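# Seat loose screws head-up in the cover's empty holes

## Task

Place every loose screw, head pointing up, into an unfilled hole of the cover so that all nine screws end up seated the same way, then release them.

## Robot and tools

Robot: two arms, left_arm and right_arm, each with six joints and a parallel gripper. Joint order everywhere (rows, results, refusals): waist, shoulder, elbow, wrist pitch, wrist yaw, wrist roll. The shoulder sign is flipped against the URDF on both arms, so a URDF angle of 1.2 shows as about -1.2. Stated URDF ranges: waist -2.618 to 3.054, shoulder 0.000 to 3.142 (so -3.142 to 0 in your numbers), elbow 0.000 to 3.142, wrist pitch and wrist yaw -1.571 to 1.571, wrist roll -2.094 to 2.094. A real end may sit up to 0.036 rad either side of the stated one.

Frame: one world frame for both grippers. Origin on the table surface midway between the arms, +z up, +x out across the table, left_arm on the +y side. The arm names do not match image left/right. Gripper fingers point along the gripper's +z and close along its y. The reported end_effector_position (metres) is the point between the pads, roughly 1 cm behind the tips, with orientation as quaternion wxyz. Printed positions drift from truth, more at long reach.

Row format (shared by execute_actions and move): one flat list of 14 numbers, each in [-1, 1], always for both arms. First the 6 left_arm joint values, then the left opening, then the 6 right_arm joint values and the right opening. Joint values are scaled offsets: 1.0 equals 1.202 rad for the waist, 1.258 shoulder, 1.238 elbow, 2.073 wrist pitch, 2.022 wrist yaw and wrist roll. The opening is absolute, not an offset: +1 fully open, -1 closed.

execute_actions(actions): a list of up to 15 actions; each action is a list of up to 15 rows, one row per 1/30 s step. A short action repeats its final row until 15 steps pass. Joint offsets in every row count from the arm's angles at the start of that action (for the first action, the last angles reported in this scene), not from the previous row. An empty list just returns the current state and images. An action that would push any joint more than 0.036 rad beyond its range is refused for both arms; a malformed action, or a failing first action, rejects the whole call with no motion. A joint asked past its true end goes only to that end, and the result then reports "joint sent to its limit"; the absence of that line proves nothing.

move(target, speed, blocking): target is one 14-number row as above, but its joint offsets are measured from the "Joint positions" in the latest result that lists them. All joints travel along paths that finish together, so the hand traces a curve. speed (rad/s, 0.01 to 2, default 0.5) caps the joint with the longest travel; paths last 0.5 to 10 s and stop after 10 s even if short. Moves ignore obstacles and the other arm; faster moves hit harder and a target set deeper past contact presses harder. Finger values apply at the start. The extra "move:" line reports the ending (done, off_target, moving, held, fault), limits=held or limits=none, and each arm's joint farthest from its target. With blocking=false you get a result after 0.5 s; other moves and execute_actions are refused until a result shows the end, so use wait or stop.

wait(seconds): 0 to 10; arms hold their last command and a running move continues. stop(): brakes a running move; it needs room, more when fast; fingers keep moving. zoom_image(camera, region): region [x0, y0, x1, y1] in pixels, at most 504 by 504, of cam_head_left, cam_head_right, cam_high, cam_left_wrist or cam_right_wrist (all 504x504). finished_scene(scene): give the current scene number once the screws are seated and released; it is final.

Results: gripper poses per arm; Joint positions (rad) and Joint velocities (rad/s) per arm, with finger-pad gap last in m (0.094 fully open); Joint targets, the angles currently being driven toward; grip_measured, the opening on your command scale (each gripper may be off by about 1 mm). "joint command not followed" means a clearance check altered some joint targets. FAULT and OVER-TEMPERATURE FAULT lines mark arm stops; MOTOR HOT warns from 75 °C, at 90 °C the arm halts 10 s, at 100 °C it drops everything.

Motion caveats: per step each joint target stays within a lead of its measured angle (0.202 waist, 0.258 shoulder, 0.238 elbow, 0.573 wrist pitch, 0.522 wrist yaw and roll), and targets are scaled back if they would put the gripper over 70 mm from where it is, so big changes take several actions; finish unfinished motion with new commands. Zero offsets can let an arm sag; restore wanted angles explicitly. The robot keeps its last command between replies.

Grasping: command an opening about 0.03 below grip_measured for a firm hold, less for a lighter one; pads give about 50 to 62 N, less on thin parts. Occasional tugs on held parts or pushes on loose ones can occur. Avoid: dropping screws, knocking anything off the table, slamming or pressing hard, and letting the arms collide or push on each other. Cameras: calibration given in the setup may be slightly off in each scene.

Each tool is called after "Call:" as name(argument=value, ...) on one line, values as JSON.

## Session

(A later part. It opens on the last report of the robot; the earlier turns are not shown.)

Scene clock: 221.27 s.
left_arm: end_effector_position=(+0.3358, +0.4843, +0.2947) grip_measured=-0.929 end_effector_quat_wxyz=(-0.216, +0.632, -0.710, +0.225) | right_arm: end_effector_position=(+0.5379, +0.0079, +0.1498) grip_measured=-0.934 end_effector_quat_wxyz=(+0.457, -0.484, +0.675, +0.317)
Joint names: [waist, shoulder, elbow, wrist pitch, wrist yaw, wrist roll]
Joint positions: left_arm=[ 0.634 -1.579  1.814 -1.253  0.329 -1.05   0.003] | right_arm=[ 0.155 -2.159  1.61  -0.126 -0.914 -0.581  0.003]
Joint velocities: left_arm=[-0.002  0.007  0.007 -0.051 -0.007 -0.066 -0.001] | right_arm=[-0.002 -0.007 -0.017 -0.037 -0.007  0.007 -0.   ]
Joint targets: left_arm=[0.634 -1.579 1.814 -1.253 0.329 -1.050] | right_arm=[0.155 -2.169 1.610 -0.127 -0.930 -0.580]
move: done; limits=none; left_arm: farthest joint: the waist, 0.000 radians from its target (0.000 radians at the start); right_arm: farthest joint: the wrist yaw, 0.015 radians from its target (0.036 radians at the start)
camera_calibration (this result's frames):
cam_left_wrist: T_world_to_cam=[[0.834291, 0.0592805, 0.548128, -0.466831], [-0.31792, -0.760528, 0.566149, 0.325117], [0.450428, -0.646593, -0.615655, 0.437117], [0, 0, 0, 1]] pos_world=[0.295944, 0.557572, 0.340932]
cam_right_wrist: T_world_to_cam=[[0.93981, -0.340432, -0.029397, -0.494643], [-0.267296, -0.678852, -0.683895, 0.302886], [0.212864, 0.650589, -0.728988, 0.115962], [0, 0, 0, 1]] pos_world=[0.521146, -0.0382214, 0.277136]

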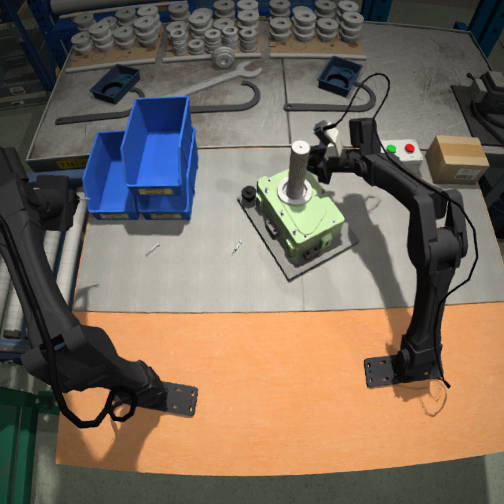

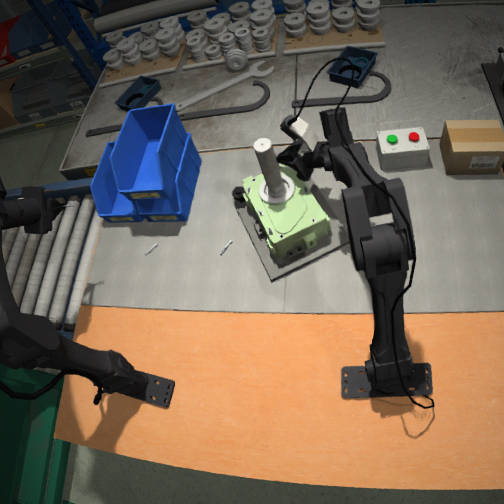

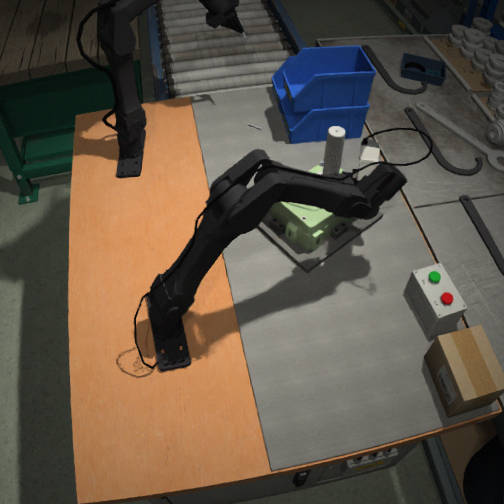

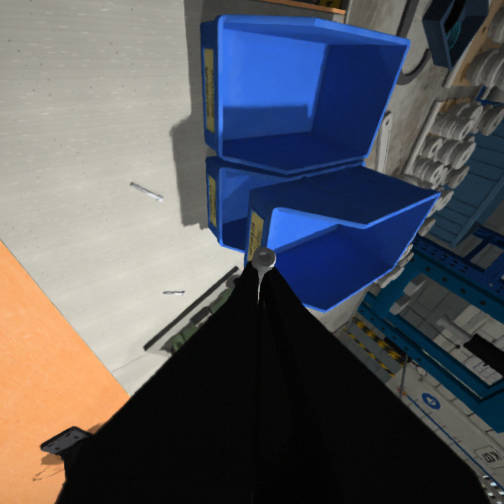

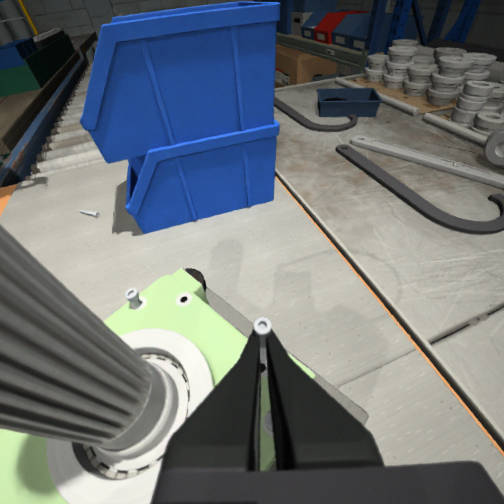

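Call:
move(target=[0,0,0,0,0,0,-0.96,0,-0.026,0,0,-0.0105,0,-0.96], speed=0.03)

Call:
zoom_image(camera="cam_right_wrist", region=[235,330,295,390])

Scene clock: 230.57 s.
left_arm: end_effector_position=(+0.3358, +0.4843, +0.2947) grip_measured=-0.929 end_effector_quat_wxyz=(-0.216, +0.632, -0.710, +0.225) | right_arm: end_effector_position=(+0.5380, +0.0094, +0.1481) grip_measured=-0.934 end_effector_quat_wxyz=(+0.459, -0.486, +0.671, +0.322)
Joint names: [waist, shoulder, elbow, wrist pitch, wrist yaw, wrist roll]
Joint positions: left_arm=[ 0.634 -1.579  1.814 -1.253  0.329 -1.05   0.003] | right_arm=[ 0.155 -2.168  1.61  -0.112 -0.927 -0.581  0.003]
Joint velocities: left_arm=[-0.007 -0.012  0.022 -0.051 -0.037 -0.066 -0.001] | right_arm=[-0.002  0.012  0.007 -0.037 -0.022 -0.007  0.   ]
Joint targets: left_arm=[0.634 -1.579 1.814 -1.253 0.329 -1.050] | right_arm=[0.155 -2.191 1.610 -0.126 -0.935 -0.581]
move: off_target (right_arm); limits=none; left_arm: farthest joint: the waist, 0.000 radians from its target (0.000 radians at the start); right_arm: farthest joint: the shoulder, 0.024 radians from its target (0.033 radians at the start)
camera_calibration (this result's frames):
cam_left_wrist: T_world_to_cam=[[0.834291, 0.0592805, 0.548128, -0.466831], [-0.31792, -0.760528, 0.566149, 0.325117], [0.450428, -0.646593, -0.615655, 0.437117], [0, 0, 0, 1]] pos_world=[0.295944, 0.557572, 0.340932]
cam_right_wrist: T_world_to_cam=[[0.943407, -0.330327, -0.0294352, -0.496279], [-0.258015, -0.675317, -0.690924, 0.298781], [0.208353, 0.659417, -0.722328, 0.115117], [0, 0, 0, 1]] pos_world=[0.521298, -0.0380731, 0.274979]

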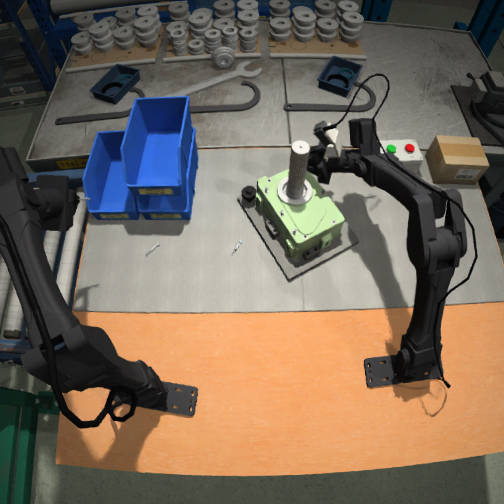

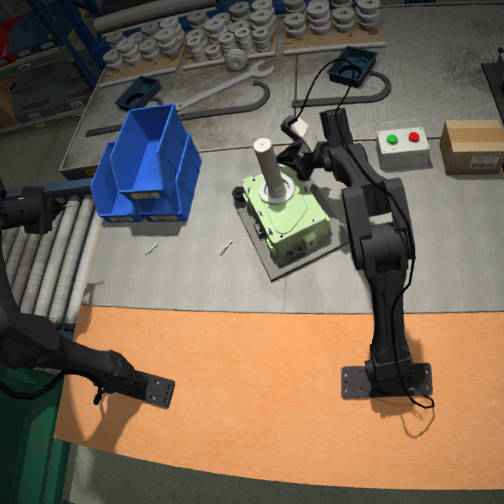

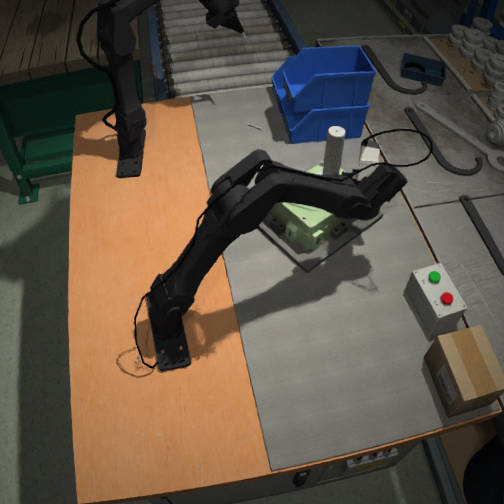

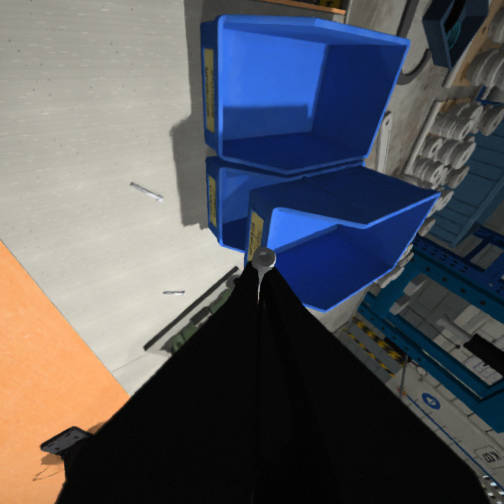

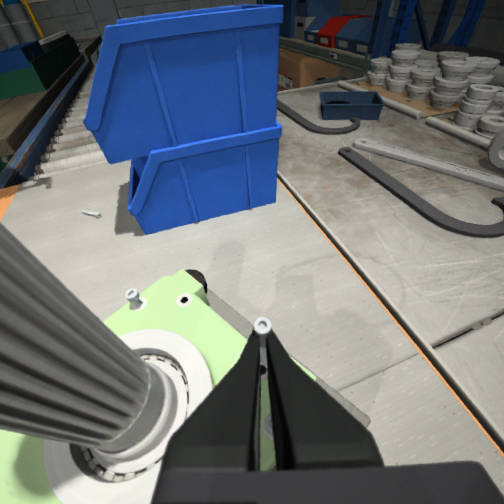

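Region (235, 330, 295, 390) of cam_right_wrist's 504x504 image, scaled by 8.400, with more detail than that image has.

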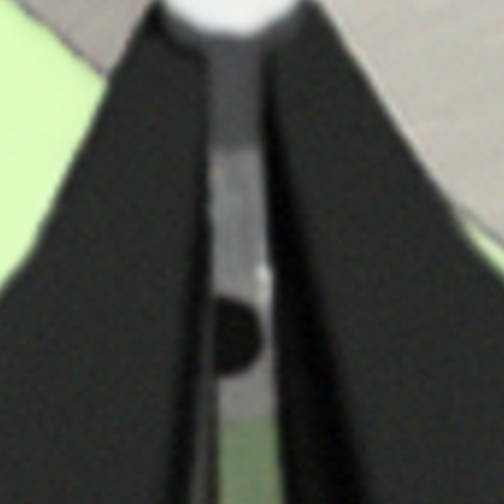

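Call:
move(target=[0,0,0,0,0,0,-0.96,-0.015,0.04,0,-0.029,0,0,-0.96], speed=0.04)

Call:
zoom_image(camera="cam_right_wrist", region=[235,330,295,390])

Scene clock: 242.30 s.
left_arm: end_effector_position=(+0.3358, +0.4843, +0.2947) grip_measured=-0.929 end_effector_quat_wxyz=(-0.216, +0.632, -0.710, +0.225) | right_arm: end_effector_position=(+0.5352, +0.0039, +0.1548) grip_measured=-0.934 end_effector_quat_wxyz=(+0.453, -0.481, +0.678, +0.321)
Joint names: [waist, shoulder, elbow, wrist pitch, wrist yaw, wrist roll]
Joint positions: left_arm=[ 0.634 -1.579  1.814 -1.253  0.329 -1.05   0.003] | right_arm=[ 0.147 -2.143  1.61  -0.154 -0.923 -0.581  0.003]
Joint velocities: left_arm=[-0.022  0.017  0.012 -0.095  0.037  0.022  0.   ] | right_arm=[-0.002  0.007 -0.022  0.007 -0.037 -0.066  0.   ]
Joint targets: left_arm=[0.634 -1.579 1.814 -1.253 0.329 -1.050] | right_arm=[0.138 -2.118 1.610 -0.172 -0.927 -0.581]
move: off_target (right_arm); limits=none; left_arm: farthest joint: the waist, 0.000 radians from its target (0.000 radians at the start); right_arm: farthest joint: the shoulder, 0.026 radians from its target (0.050 radians at the start)
camera_calibration (this result's frames):
cam_left_wrist: T_world_to_cam=[[0.834291, 0.0592805, 0.548128, -0.466831], [-0.31792, -0.760528, 0.566149, 0.325117], [0.450428, -0.646593, -0.615655, 0.437117], [0, 0, 0, 1]] pos_world=[0.295944, 0.557572, 0.340932]
cam_right_wrist: T_world_to_cam=[[0.939031, -0.341156, -0.0428169, -0.490772], [-0.27685, -0.676365, -0.682557, 0.307772], [0.203899, 0.652796, -0.729577, 0.127667], [0, 0, 0, 1]] pos_world=[0.520025, -0.042604, 0.282202]

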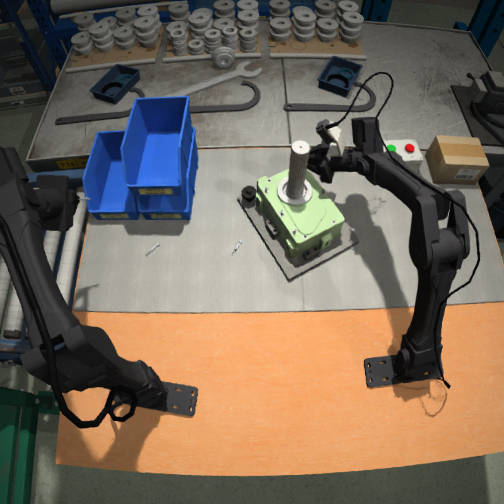

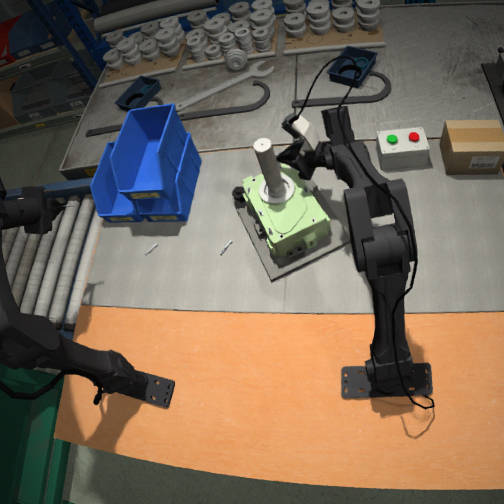

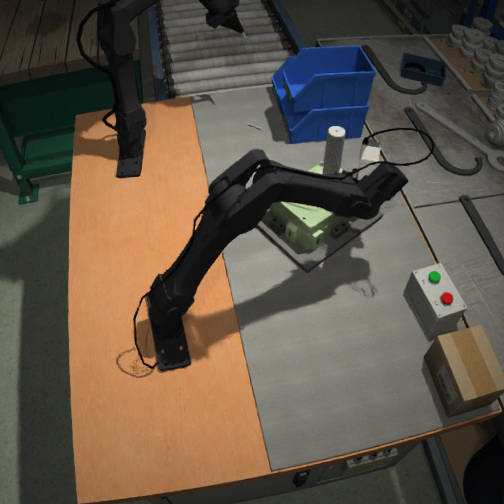

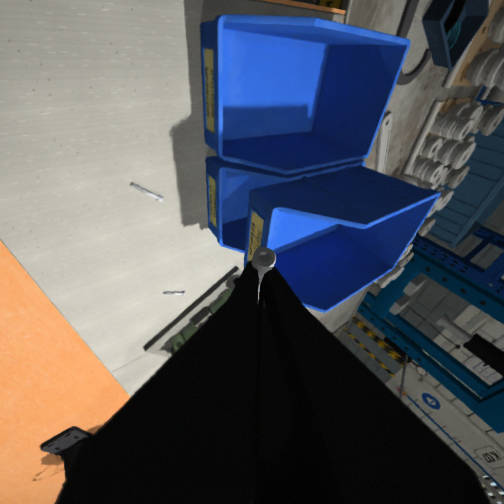

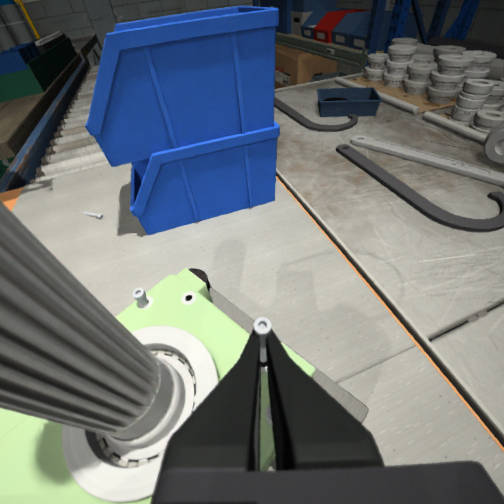

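Region (235, 330, 295, 390) of cam_right_wrist's 504x504 image, scaled by 8.400, with more detail than that image has.

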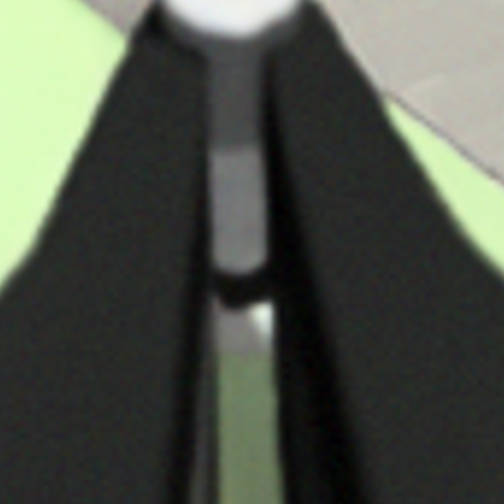

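Call:
move(target=[0,0,0,0,0,0,-0.96,0,-0.038,0,-0.007,0,0,-0.96], speed=0.03)

Call:
zoom_image(camera="cam_right_wrist", region=[235,330,295,390])

Scene clock: 252.50 s.
left_arm: end_effector_position=(+0.3358, +0.4843, +0.2947) grip_measured=-0.929 end_effector_quat_wxyz=(-0.216, +0.632, -0.710, +0.225) | right_arm: end_effector_position=(+0.5361, +0.0039, +0.1404) grip_measured=-0.934 end_effector_quat_wxyz=(+0.443, -0.478, +0.686, +0.325)
Joint names: [waist, shoulder, elbow, wrist pitch, wrist yaw, wrist roll]
Joint positions: left_arm=[ 0.634 -1.579  1.814 -1.253  0.329 -1.05   0.003] | right_arm=[ 0.147 -2.17   1.61  -0.154 -0.921 -0.58   0.003]
Joint velocities: left_arm=[-0.012  0.007 -0.027  0.066 -0.022  0.037 -0.001] | right_arm=[-0.007  0.017 -0.002  0.022 -0.051 -0.051  0.001]
Joint targets: left_arm=[0.634 -1.579 1.814 -1.253 0.329 -1.050] | right_arm=[0.147 -2.191 1.610 -0.168 -0.923 -0.580]
move: done; limits=none; left_arm: farthest joint: the waist, 0.000 radians from its target (0.000 radians at the start); right_arm: farthest joint: the shoulder, 0.020 radians from its target (0.047 radians at the start)
camera_calibration (this result's frames):
cam_left_wrist: T_world_to_cam=[[0.834291, 0.0592805, 0.548128, -0.466831], [-0.31792, -0.760528, 0.566149, 0.325117], [0.450428, -0.646593, -0.615655, 0.437117], [0, 0, 0, 1]] pos_world=[0.295944, 0.557572, 0.340932]
cam_right_wrist: T_world_to_cam=[[0.937008, -0.343007, -0.0660415, -0.487948], [-0.29625, -0.68018, -0.670516, 0.306937], [0.185072, 0.647843, -0.73895, 0.128425], [0, 0, 0, 1]] pos_world=[0.524374, -0.0417972, 0.268481]

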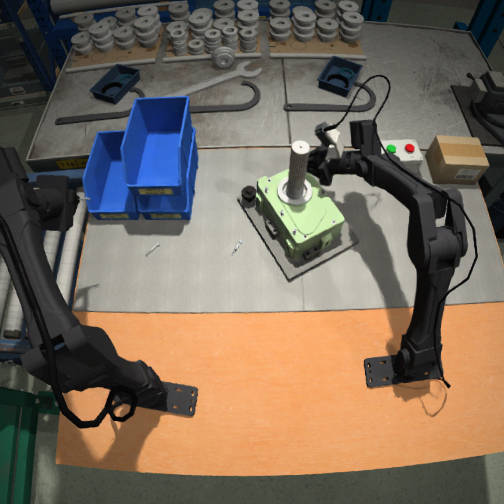

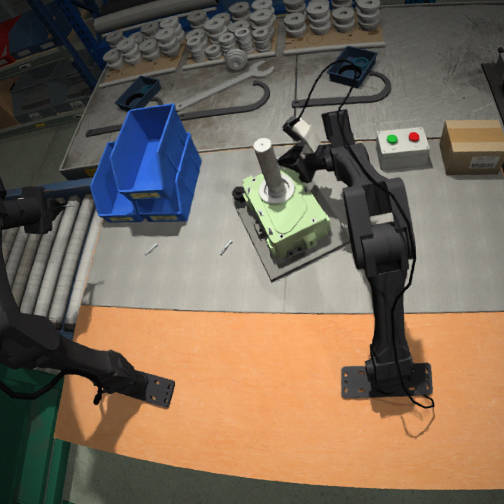

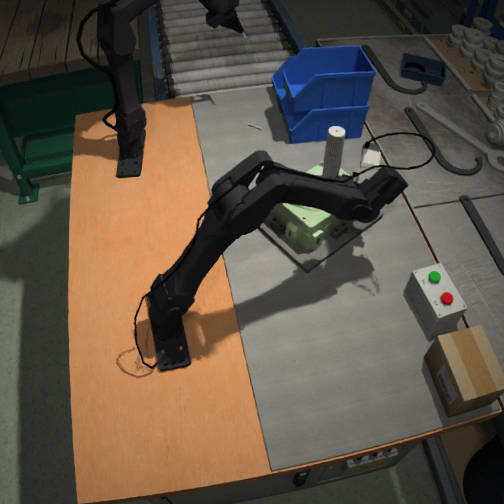

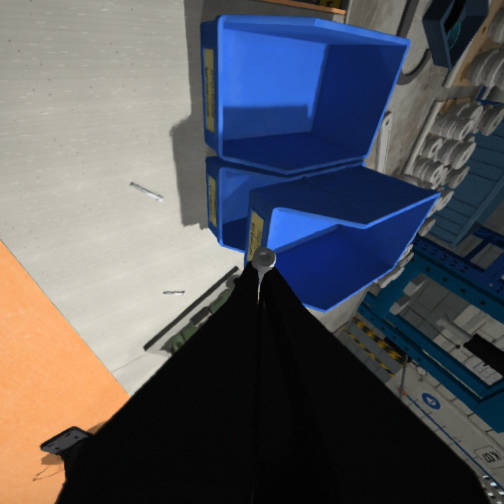

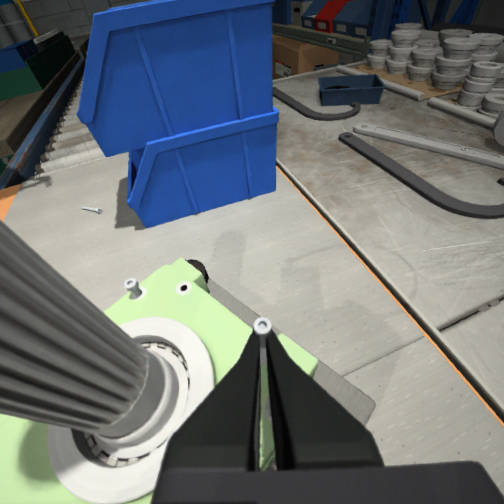

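Region (235, 330, 295, 390) of cam_right_wrist's 504x504 image, scaled by 8.400, with more detail than that image has.

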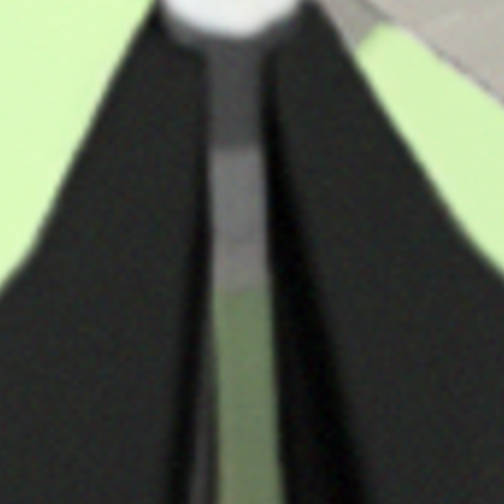

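Call:
execute_actions(actions=[[[0,0,0,0,0,0,-0.96,0,0,0,0,0,0,-0.75]],[[0,0,0,0,0,0,-0.96,0,0,0,0,0,0,-0.7]]])

Call:
move(target=[0,0,0,0,0,0,-0.96,0,0.09,0,0,0,0,-0.7], speed=0.15)

Scene clock: 263.00 s.
left_arm: end_effector_position=(+0.3358, +0.4843, +0.2947) grip_measured=-0.929 end_effector_quat_wxyz=(-0.216, +0.632, -0.710, +0.225) | right_arm: end_effector_position=(+0.5370, +0.0035, +0.1401) grip_measured=-0.702 end_effector_quat_wxyz=(+0.444, -0.477, +0.686, +0.322)
Joint names: [waist, shoulder, elbow, wrist pitch, wrist yaw, wrist roll]
Joint positions: left_arm=[ 0.634 -1.579  1.814 -1.253  0.329 -1.05   0.003] | right_arm=[ 0.147 -2.17   1.61  -0.153 -0.916 -0.581  0.014]
Joint velocities: left_arm=[ 0.002  0.007 -0.007 -0.11   0.007  0.022  0.001] | right_arm=[-0.002 -0.007  0.002  0.007 -0.066 -0.066  0.   ]
Joint targets: left_arm=[0.634 -1.579 1.814 -1.253 0.329 -1.050] | right_arm=[0.147 -2.170 1.610 -0.153 -0.919 -0.581]
camera_calibration (this result's frames):
cam_left_wrist: T_world_to_cam=[[0.834291, 0.0592805, 0.548128, -0.466831], [-0.31792, -0.760528, 0.566149, 0.325117], [0.450428, -0.646593, -0.615655, 0.437117], [0, 0, 0, 1]] pos_world=[0.295944, 0.557572, 0.340932]
cam_right_wrist: T_world_to_cam=[[0.935828, -0.346855, -0.0625824, -0.488744], [-0.297224, -0.681208, -0.669039, 0.307024], [0.189428, 0.644707, -0.740588, 0.126231], [0, 0, 0, 1]] pos_world=[0.524724, -0.0417578, 0.268309]

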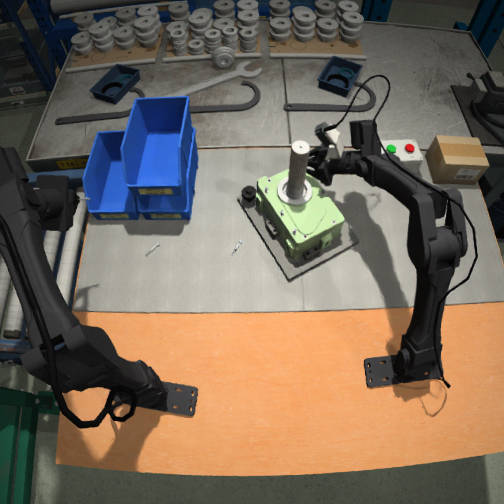

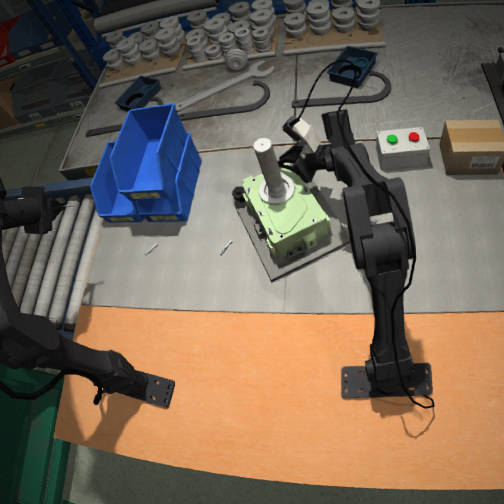

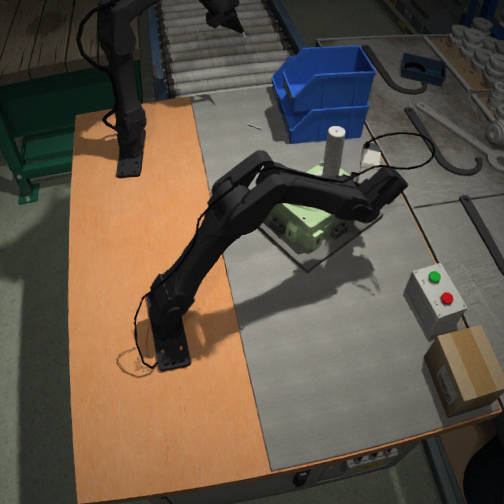

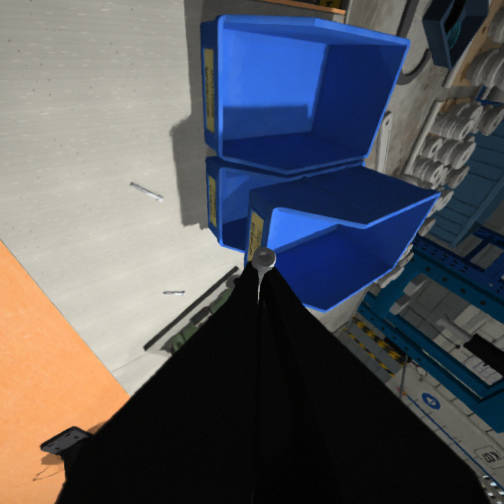

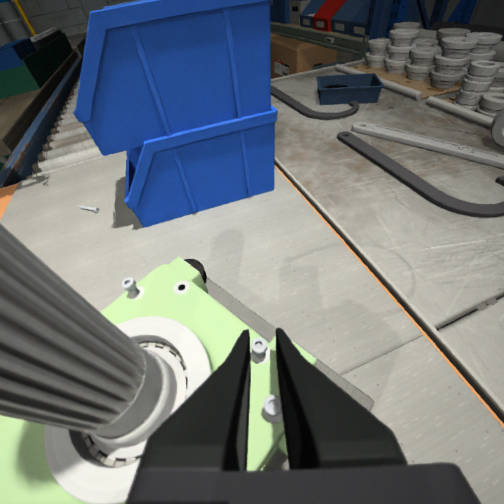

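Scene clock: 264.10 s.
left_arm: end_effector_position=(+0.3358, +0.4843, +0.2947) grip_measured=-0.929 end_effector_quat_wxyz=(-0.216, +0.632, -0.710, +0.225) | right_arm: end_effector_position=(+0.5336, +0.0023, +0.1879) grip_measured=-0.702 end_effector_quat_wxyz=(+0.479, -0.487, +0.664, +0.304)
Joint names: [waist, shoulder, elbow, wrist pitch, wrist yaw, wrist roll]
Joint positions: left_arm=[ 0.634 -1.579  1.814 -1.253  0.329 -1.05   0.003] | right_arm=[ 0.147 -2.078  1.61  -0.152 -0.911 -0.581  0.014]
Joint velocities: left_arm=[-0.012  0.012 -0.012  0.022  0.051  0.022 -0.001] | right_arm=[-0.007 -0.002 -0.012 -0.051  0.022  0.037 -0.001]
Joint targets: left_arm=[0.634 -1.579 1.814 -1.253 0.329 -1.050] | right_arm=[0.147 -2.057 1.610 -0.153 -0.916 -0.581]
move: off_target (right_arm); limits=none; left_arm: farthest joint: the waist, 0.000 radians from its target (0.000 radians at the start); right_arm: farthest joint: the shoulder, 0.021 radians from its target (0.114 radians at the start)
camera_calibration (this result's frames):
cam_left_wrist: T_world_to_cam=[[0.834291, 0.0592805, 0.548128, -0.466831], [-0.31792, -0.760528, 0.566149, 0.325117], [0.450428, -0.646593, -0.615655, 0.437117], [0, 0, 0, 1]] pos_world=[0.295944, 0.557572, 0.340932]
cam_right_wrist: T_world_to_cam=[[0.936397, -0.350469, 0.0182343, -0.498516], [-0.237143, -0.670199, -0.703275, 0.311502], [0.258697, 0.654221, -0.710684, 0.120466], [0, 0, 0, 1]] pos_world=[0.509515, -0.044757, 0.313775]

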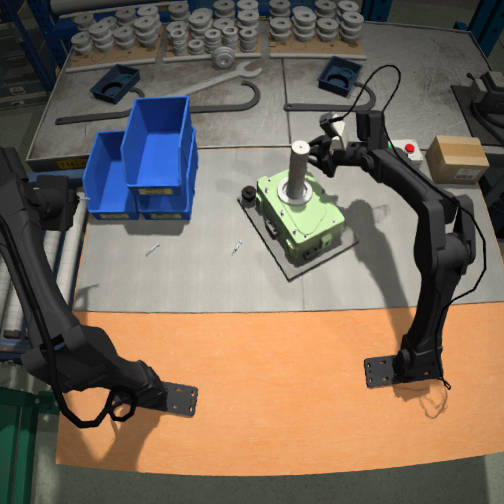

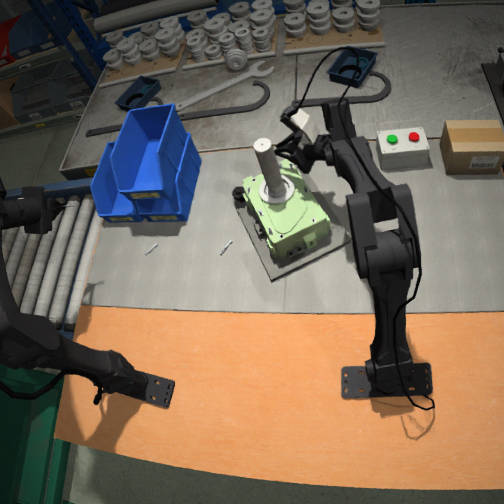

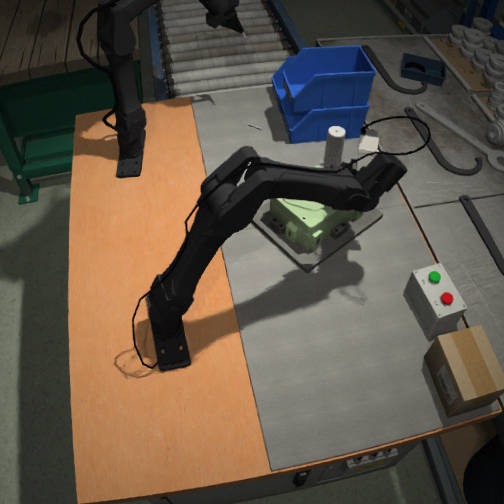

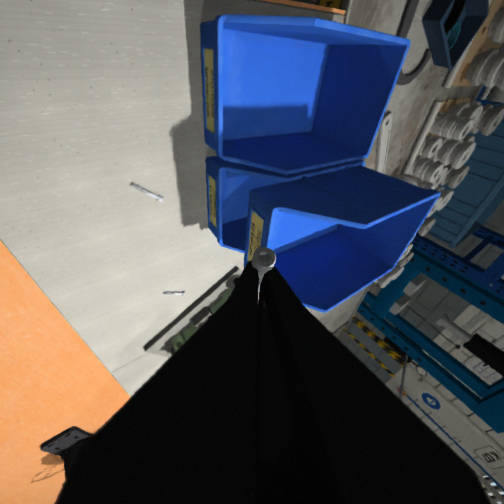

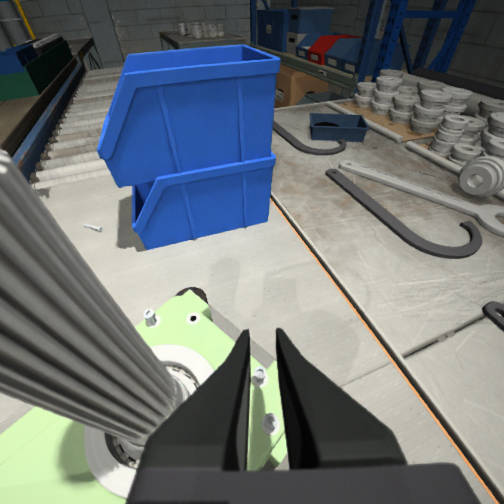

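Call:
move(target=[-0.682,0,-0.324,0,0,0,-0.96,-0.07,0,0,0,0,0,-0.9], speed=0.6)

Call:
move(target=[0,-0.36,0,0.699,0.099,0.646,-0.96,0,0,0,0,0,0,-0.9], speed=0.7)

Scene clock: 279.33 s.
left_arm: end_effector_position=(+0.2616, +0.2042, +0.1689) grip_measured=-0.929 end_effector_quat_wxyz=(-0.040, -0.339, +0.923, -0.178) | right_arm: end_effector_position=(+0.5507, -0.0365, +0.1877) grip_measured=-0.898 end_effector_quat_wxyz=(+0.490, -0.461, +0.683, +0.285)
Joint names: [waist, shoulder, elbow, wrist pitch, wrist yaw, wrist roll]
Joint positions: left_arm=[-0.184 -1.579  1.426 -1.252  0.328 -1.05   0.003] | right_arm=[ 0.072 -2.078  1.61  -0.152 -0.908 -0.581  0.005]
Joint velocities: left_arm=[-0.007 -0.002 -0.002  0.037 -0.007 -0.066 -0.   ] | right_arm=[ 0.012 -0.017 -0.012 -0.037 -0.037  0.051  0.   ]
Joint targets: left_arm=[-0.186 -1.579 1.413 -1.253 0.329 -1.050] | right_arm=[0.063 -2.078 1.610 -0.152 -0.911 -0.581]
move: done; limits=none; left_arm: farthest joint: the elbow, 0.013 radians from its target (0.401 radians at the start); right_arm: farthest joint: the waist, 0.009 radians from its target (0.085 radians at the start)
camera_calibration (this result's frames):
cam_left_wrist: T_world_to_cam=[[0.75661, -0.615775, 0.219915, -0.105688], [-0.524406, -0.370562, 0.766605, 0.100336], [-0.390564, -0.695345, -0.603287, 0.439894], [0, 0, 0, 1]] pos_world=[0.304388, 0.277979, 0.211707]
cam_right_wrist: T_world_to_cam=[[0.906392, -0.422003, 0.0191627, -0.514398], [-0.288264, -0.651027, -0.702188, 0.318065], [0.308801, 0.630933, -0.711734, 0.112964], [0, 0, 0, 1]] pos_world=[0.523049, -0.0812812, 0.313599]

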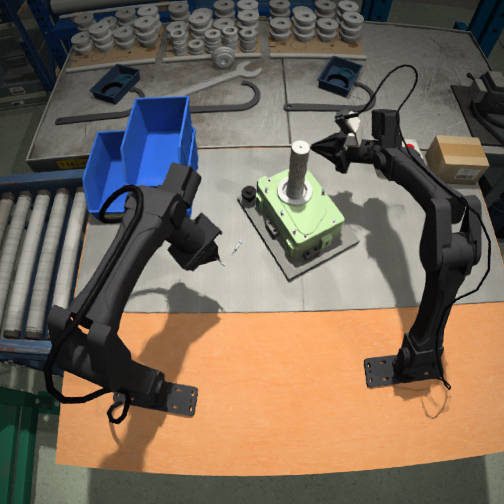

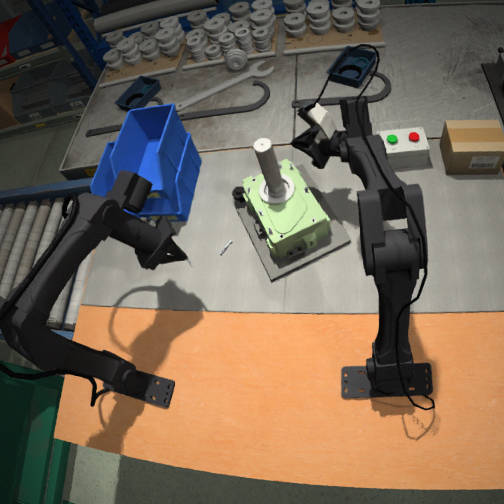

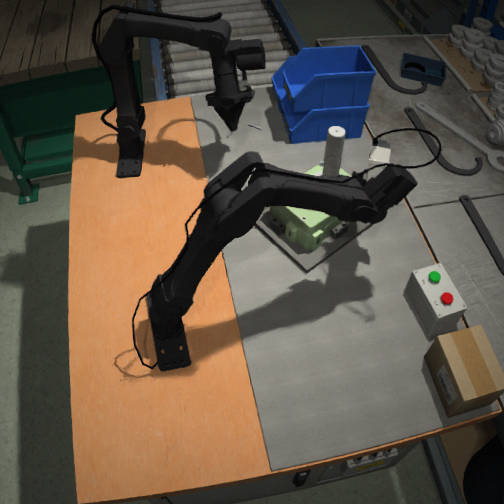

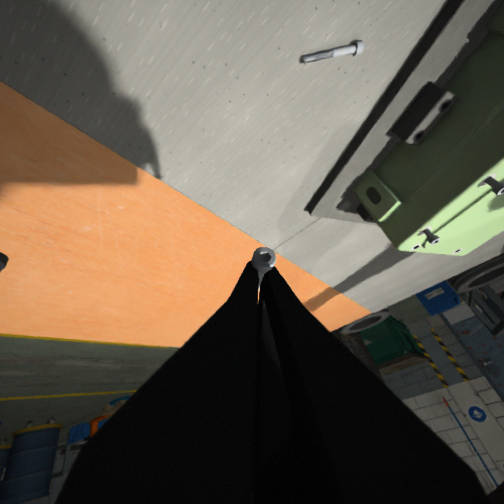

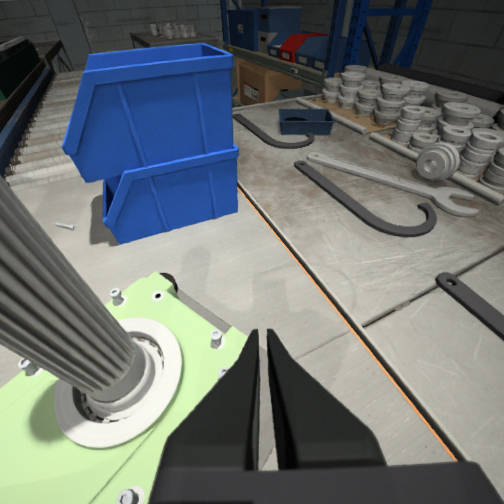

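Scene clock: 282.27 s.
left_arm: end_effector_position=(+0.5040, +0.0922, +0.1771) grip_measured=-0.930 end_effector_quat_wxyz=(+0.520, +0.359, +0.739, -0.233) | right_arm: end_effector_position=(+0.5511, -0.0368, +0.1875) grip_measured=-0.898 end_effector_quat_wxyz=(+0.490, -0.461, +0.683, +0.284)
Joint names: [waist, shoulder, elbow, wrist pitch, wrist yaw, wrist roll]
Joint positions: left_arm=[-0.184 -2.024  1.426  0.183  0.516  0.245  0.003] | right_arm=[ 0.072 -2.078  1.61  -0.152 -0.905 -0.58   0.005]
Joint velocities: left_arm=[-0.012 -0.007  0.002  0.022  0.007 -0.066 -0.001] | right_arm=[-0.002 -0.002  0.012 -0.051 -0.022  0.037  0.   ]
Joint targets: left_arm=[-0.184 -2.032 1.426 0.197 0.528 0.256] | right_arm=[0.072 -2.078 1.610 -0.152 -0.908 -0.580]
move: done; limits=none; left_arm: farthest joint: the wrist pitch, 0.014 radians from its target (1.449 radians at the start); right_arm: farthest joint: the wrist yaw, 0.003 radians from its target (0.000 radians at the start)
camera_calibration (this result's frames):
cam_left_wrist: T_world_to_cam=[[-0.700081, -0.706295, 0.105043, 0.402977], [-0.644334, 0.56144, -0.519249, 0.381842], [0.307767, -0.431199, -0.848143, 0.128625], [0, 0, 0, 1]] pos_world=[0.488564, 0.125703, 0.265033]
cam_right_wrist: T_world_to_cam=[[0.905417, -0.424069, 0.0196221, -0.514432], [-0.289866, -0.651332, -0.701244, 0.318538], [0.310156, 0.629231, -0.712651, 0.112229], [0, 0, 0, 1]] pos_world=[0.5233, -0.0812988, 0.313447]

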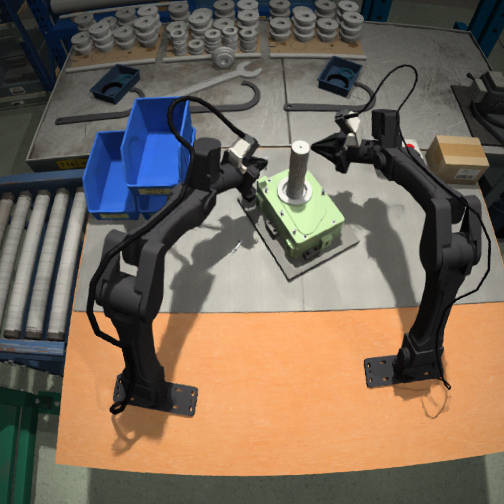

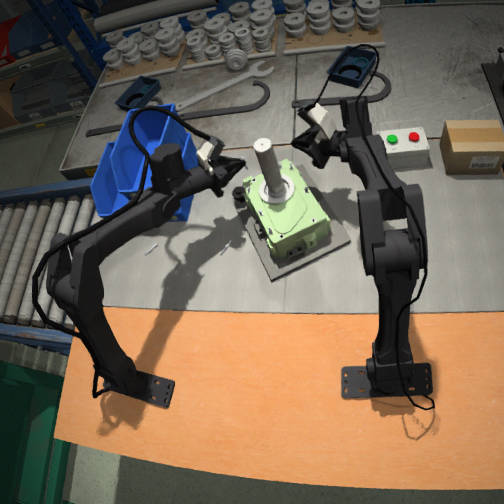

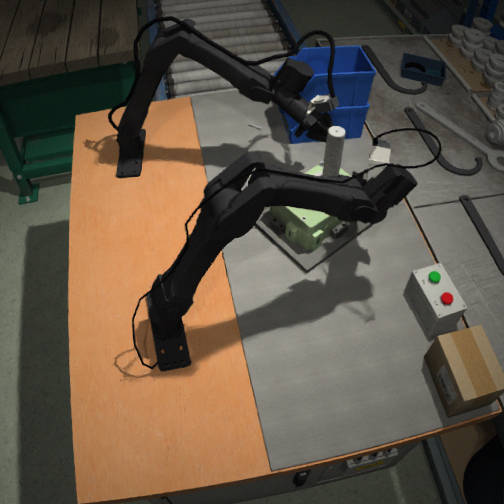

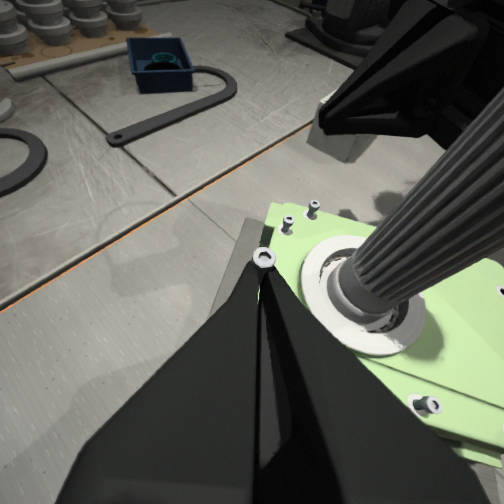

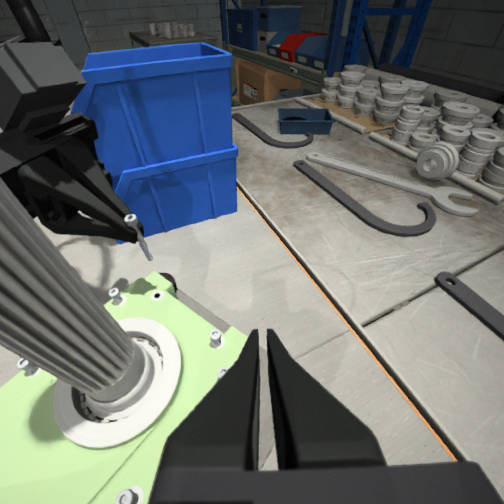

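Call:
move(target=[0,-0.04,0,0,0.03,0.01,-0.96,0,0,0,0,0,0,-0.9], speed=0.06)

Call:
zoom_image(camera="cam_right_wrist", region=[110,235,190,315])

Call:
zoom_image(camera="cam_head_left", region=[245,155,295,205])

Scene clock: 292.67 s.
left_arm: end_effector_position=(+0.4999, +0.0859, +0.1576) grip_measured=-0.930 end_effector_quat_wxyz=(+0.502, +0.372, +0.739, -0.252) | right_arm: end_effector_position=(+0.5514, -0.0370, +0.1873) grip_measured=-0.898 end_effector_quat_wxyz=(+0.490, -0.461, +0.684, +0.283)
Joint names: [waist, shoulder, elbow, wrist pitch, wrist yaw, wrist roll]
Joint positions: left_arm=[-0.184 -2.062  1.426  0.184  0.563  0.254  0.003] | right_arm=[ 0.072 -2.078  1.61  -0.152 -0.902 -0.58   0.005]
Joint velocities: left_arm=[-0.002  0.012  0.007  0.007 -0.051  0.022  0.   ] | right_arm=[-0.007 -0.002  0.007 -0.051 -0.007  0.022 -0.001]
Joint targets: left_arm=[-0.184 -2.074 1.426 0.183 0.577 0.265] | right_arm=[0.072 -2.078 1.610 -0.152 -0.905 -0.580]
move: done; limits=none; left_arm: farthest joint: the wrist yaw, 0.013 radians from its target (0.060 radians at the start); right_arm: farthest joint: the wrist yaw, 0.003 radians from its target (0.000 radians at the start)
camera_calibration (this result's frames):
cam_left_wrist: T_world_to_cam=[[-0.727791, -0.673074, 0.1315, 0.404531], [-0.635697, 0.590159, -0.497597, 0.362351], [0.257313, -0.445741, -0.857383, 0.138605], [0, 0, 0, 1]] pos_world=[0.489094, 0.120217, 0.245946]
cam_right_wrist: T_world_to_cam=[[0.90449, -0.426004, 0.0204405, -0.514555], [-0.291156, -0.651782, -0.700292, 0.318831], [0.31165, 0.627456, -0.713564, 0.111413], [0, 0, 0, 1]] pos_world=[0.523518, -0.0813013, 0.313293]

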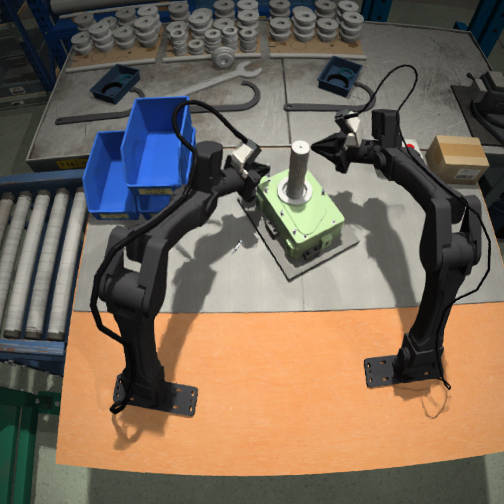

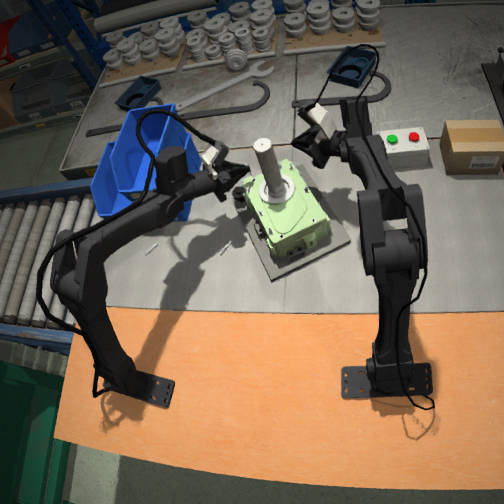

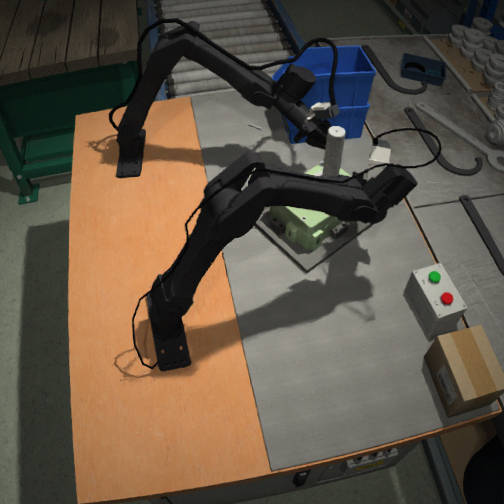

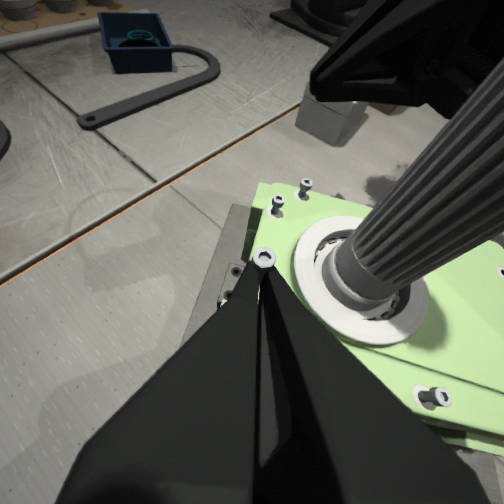

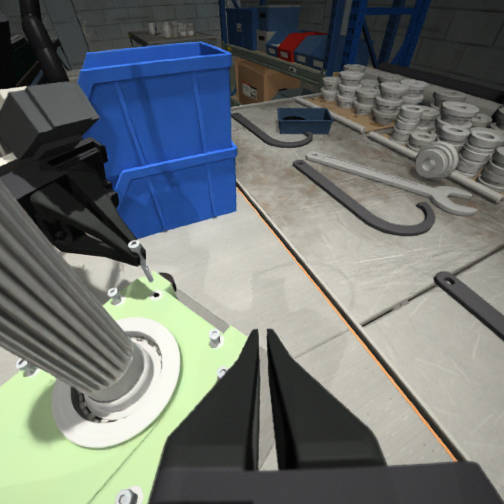

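Region (110, 235, 190, 315) of cam_right_wrist's 504x504 image, scaled by 6.300, with more detail than that image has.

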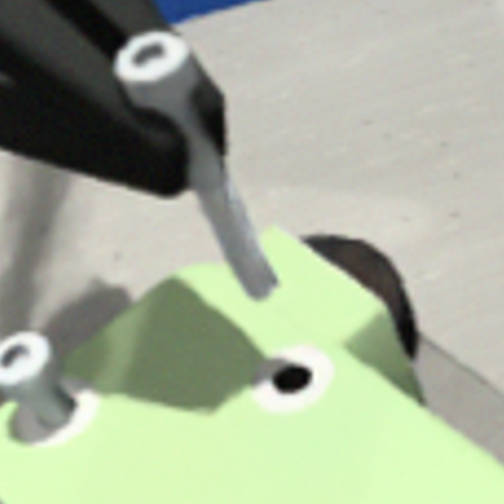

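Region (245, 155, 295, 205) of cam_head_left's 504x504 image, scaled by 10.080, with more detail than that image has.

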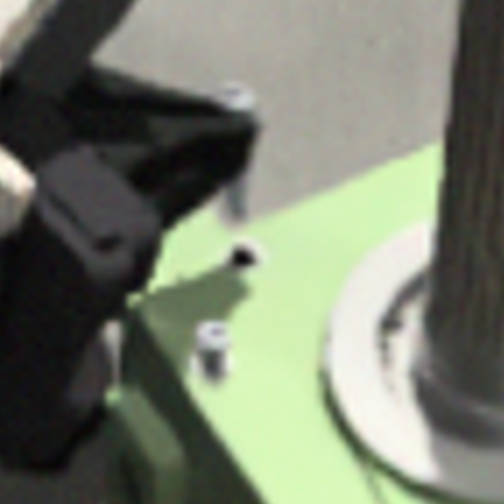

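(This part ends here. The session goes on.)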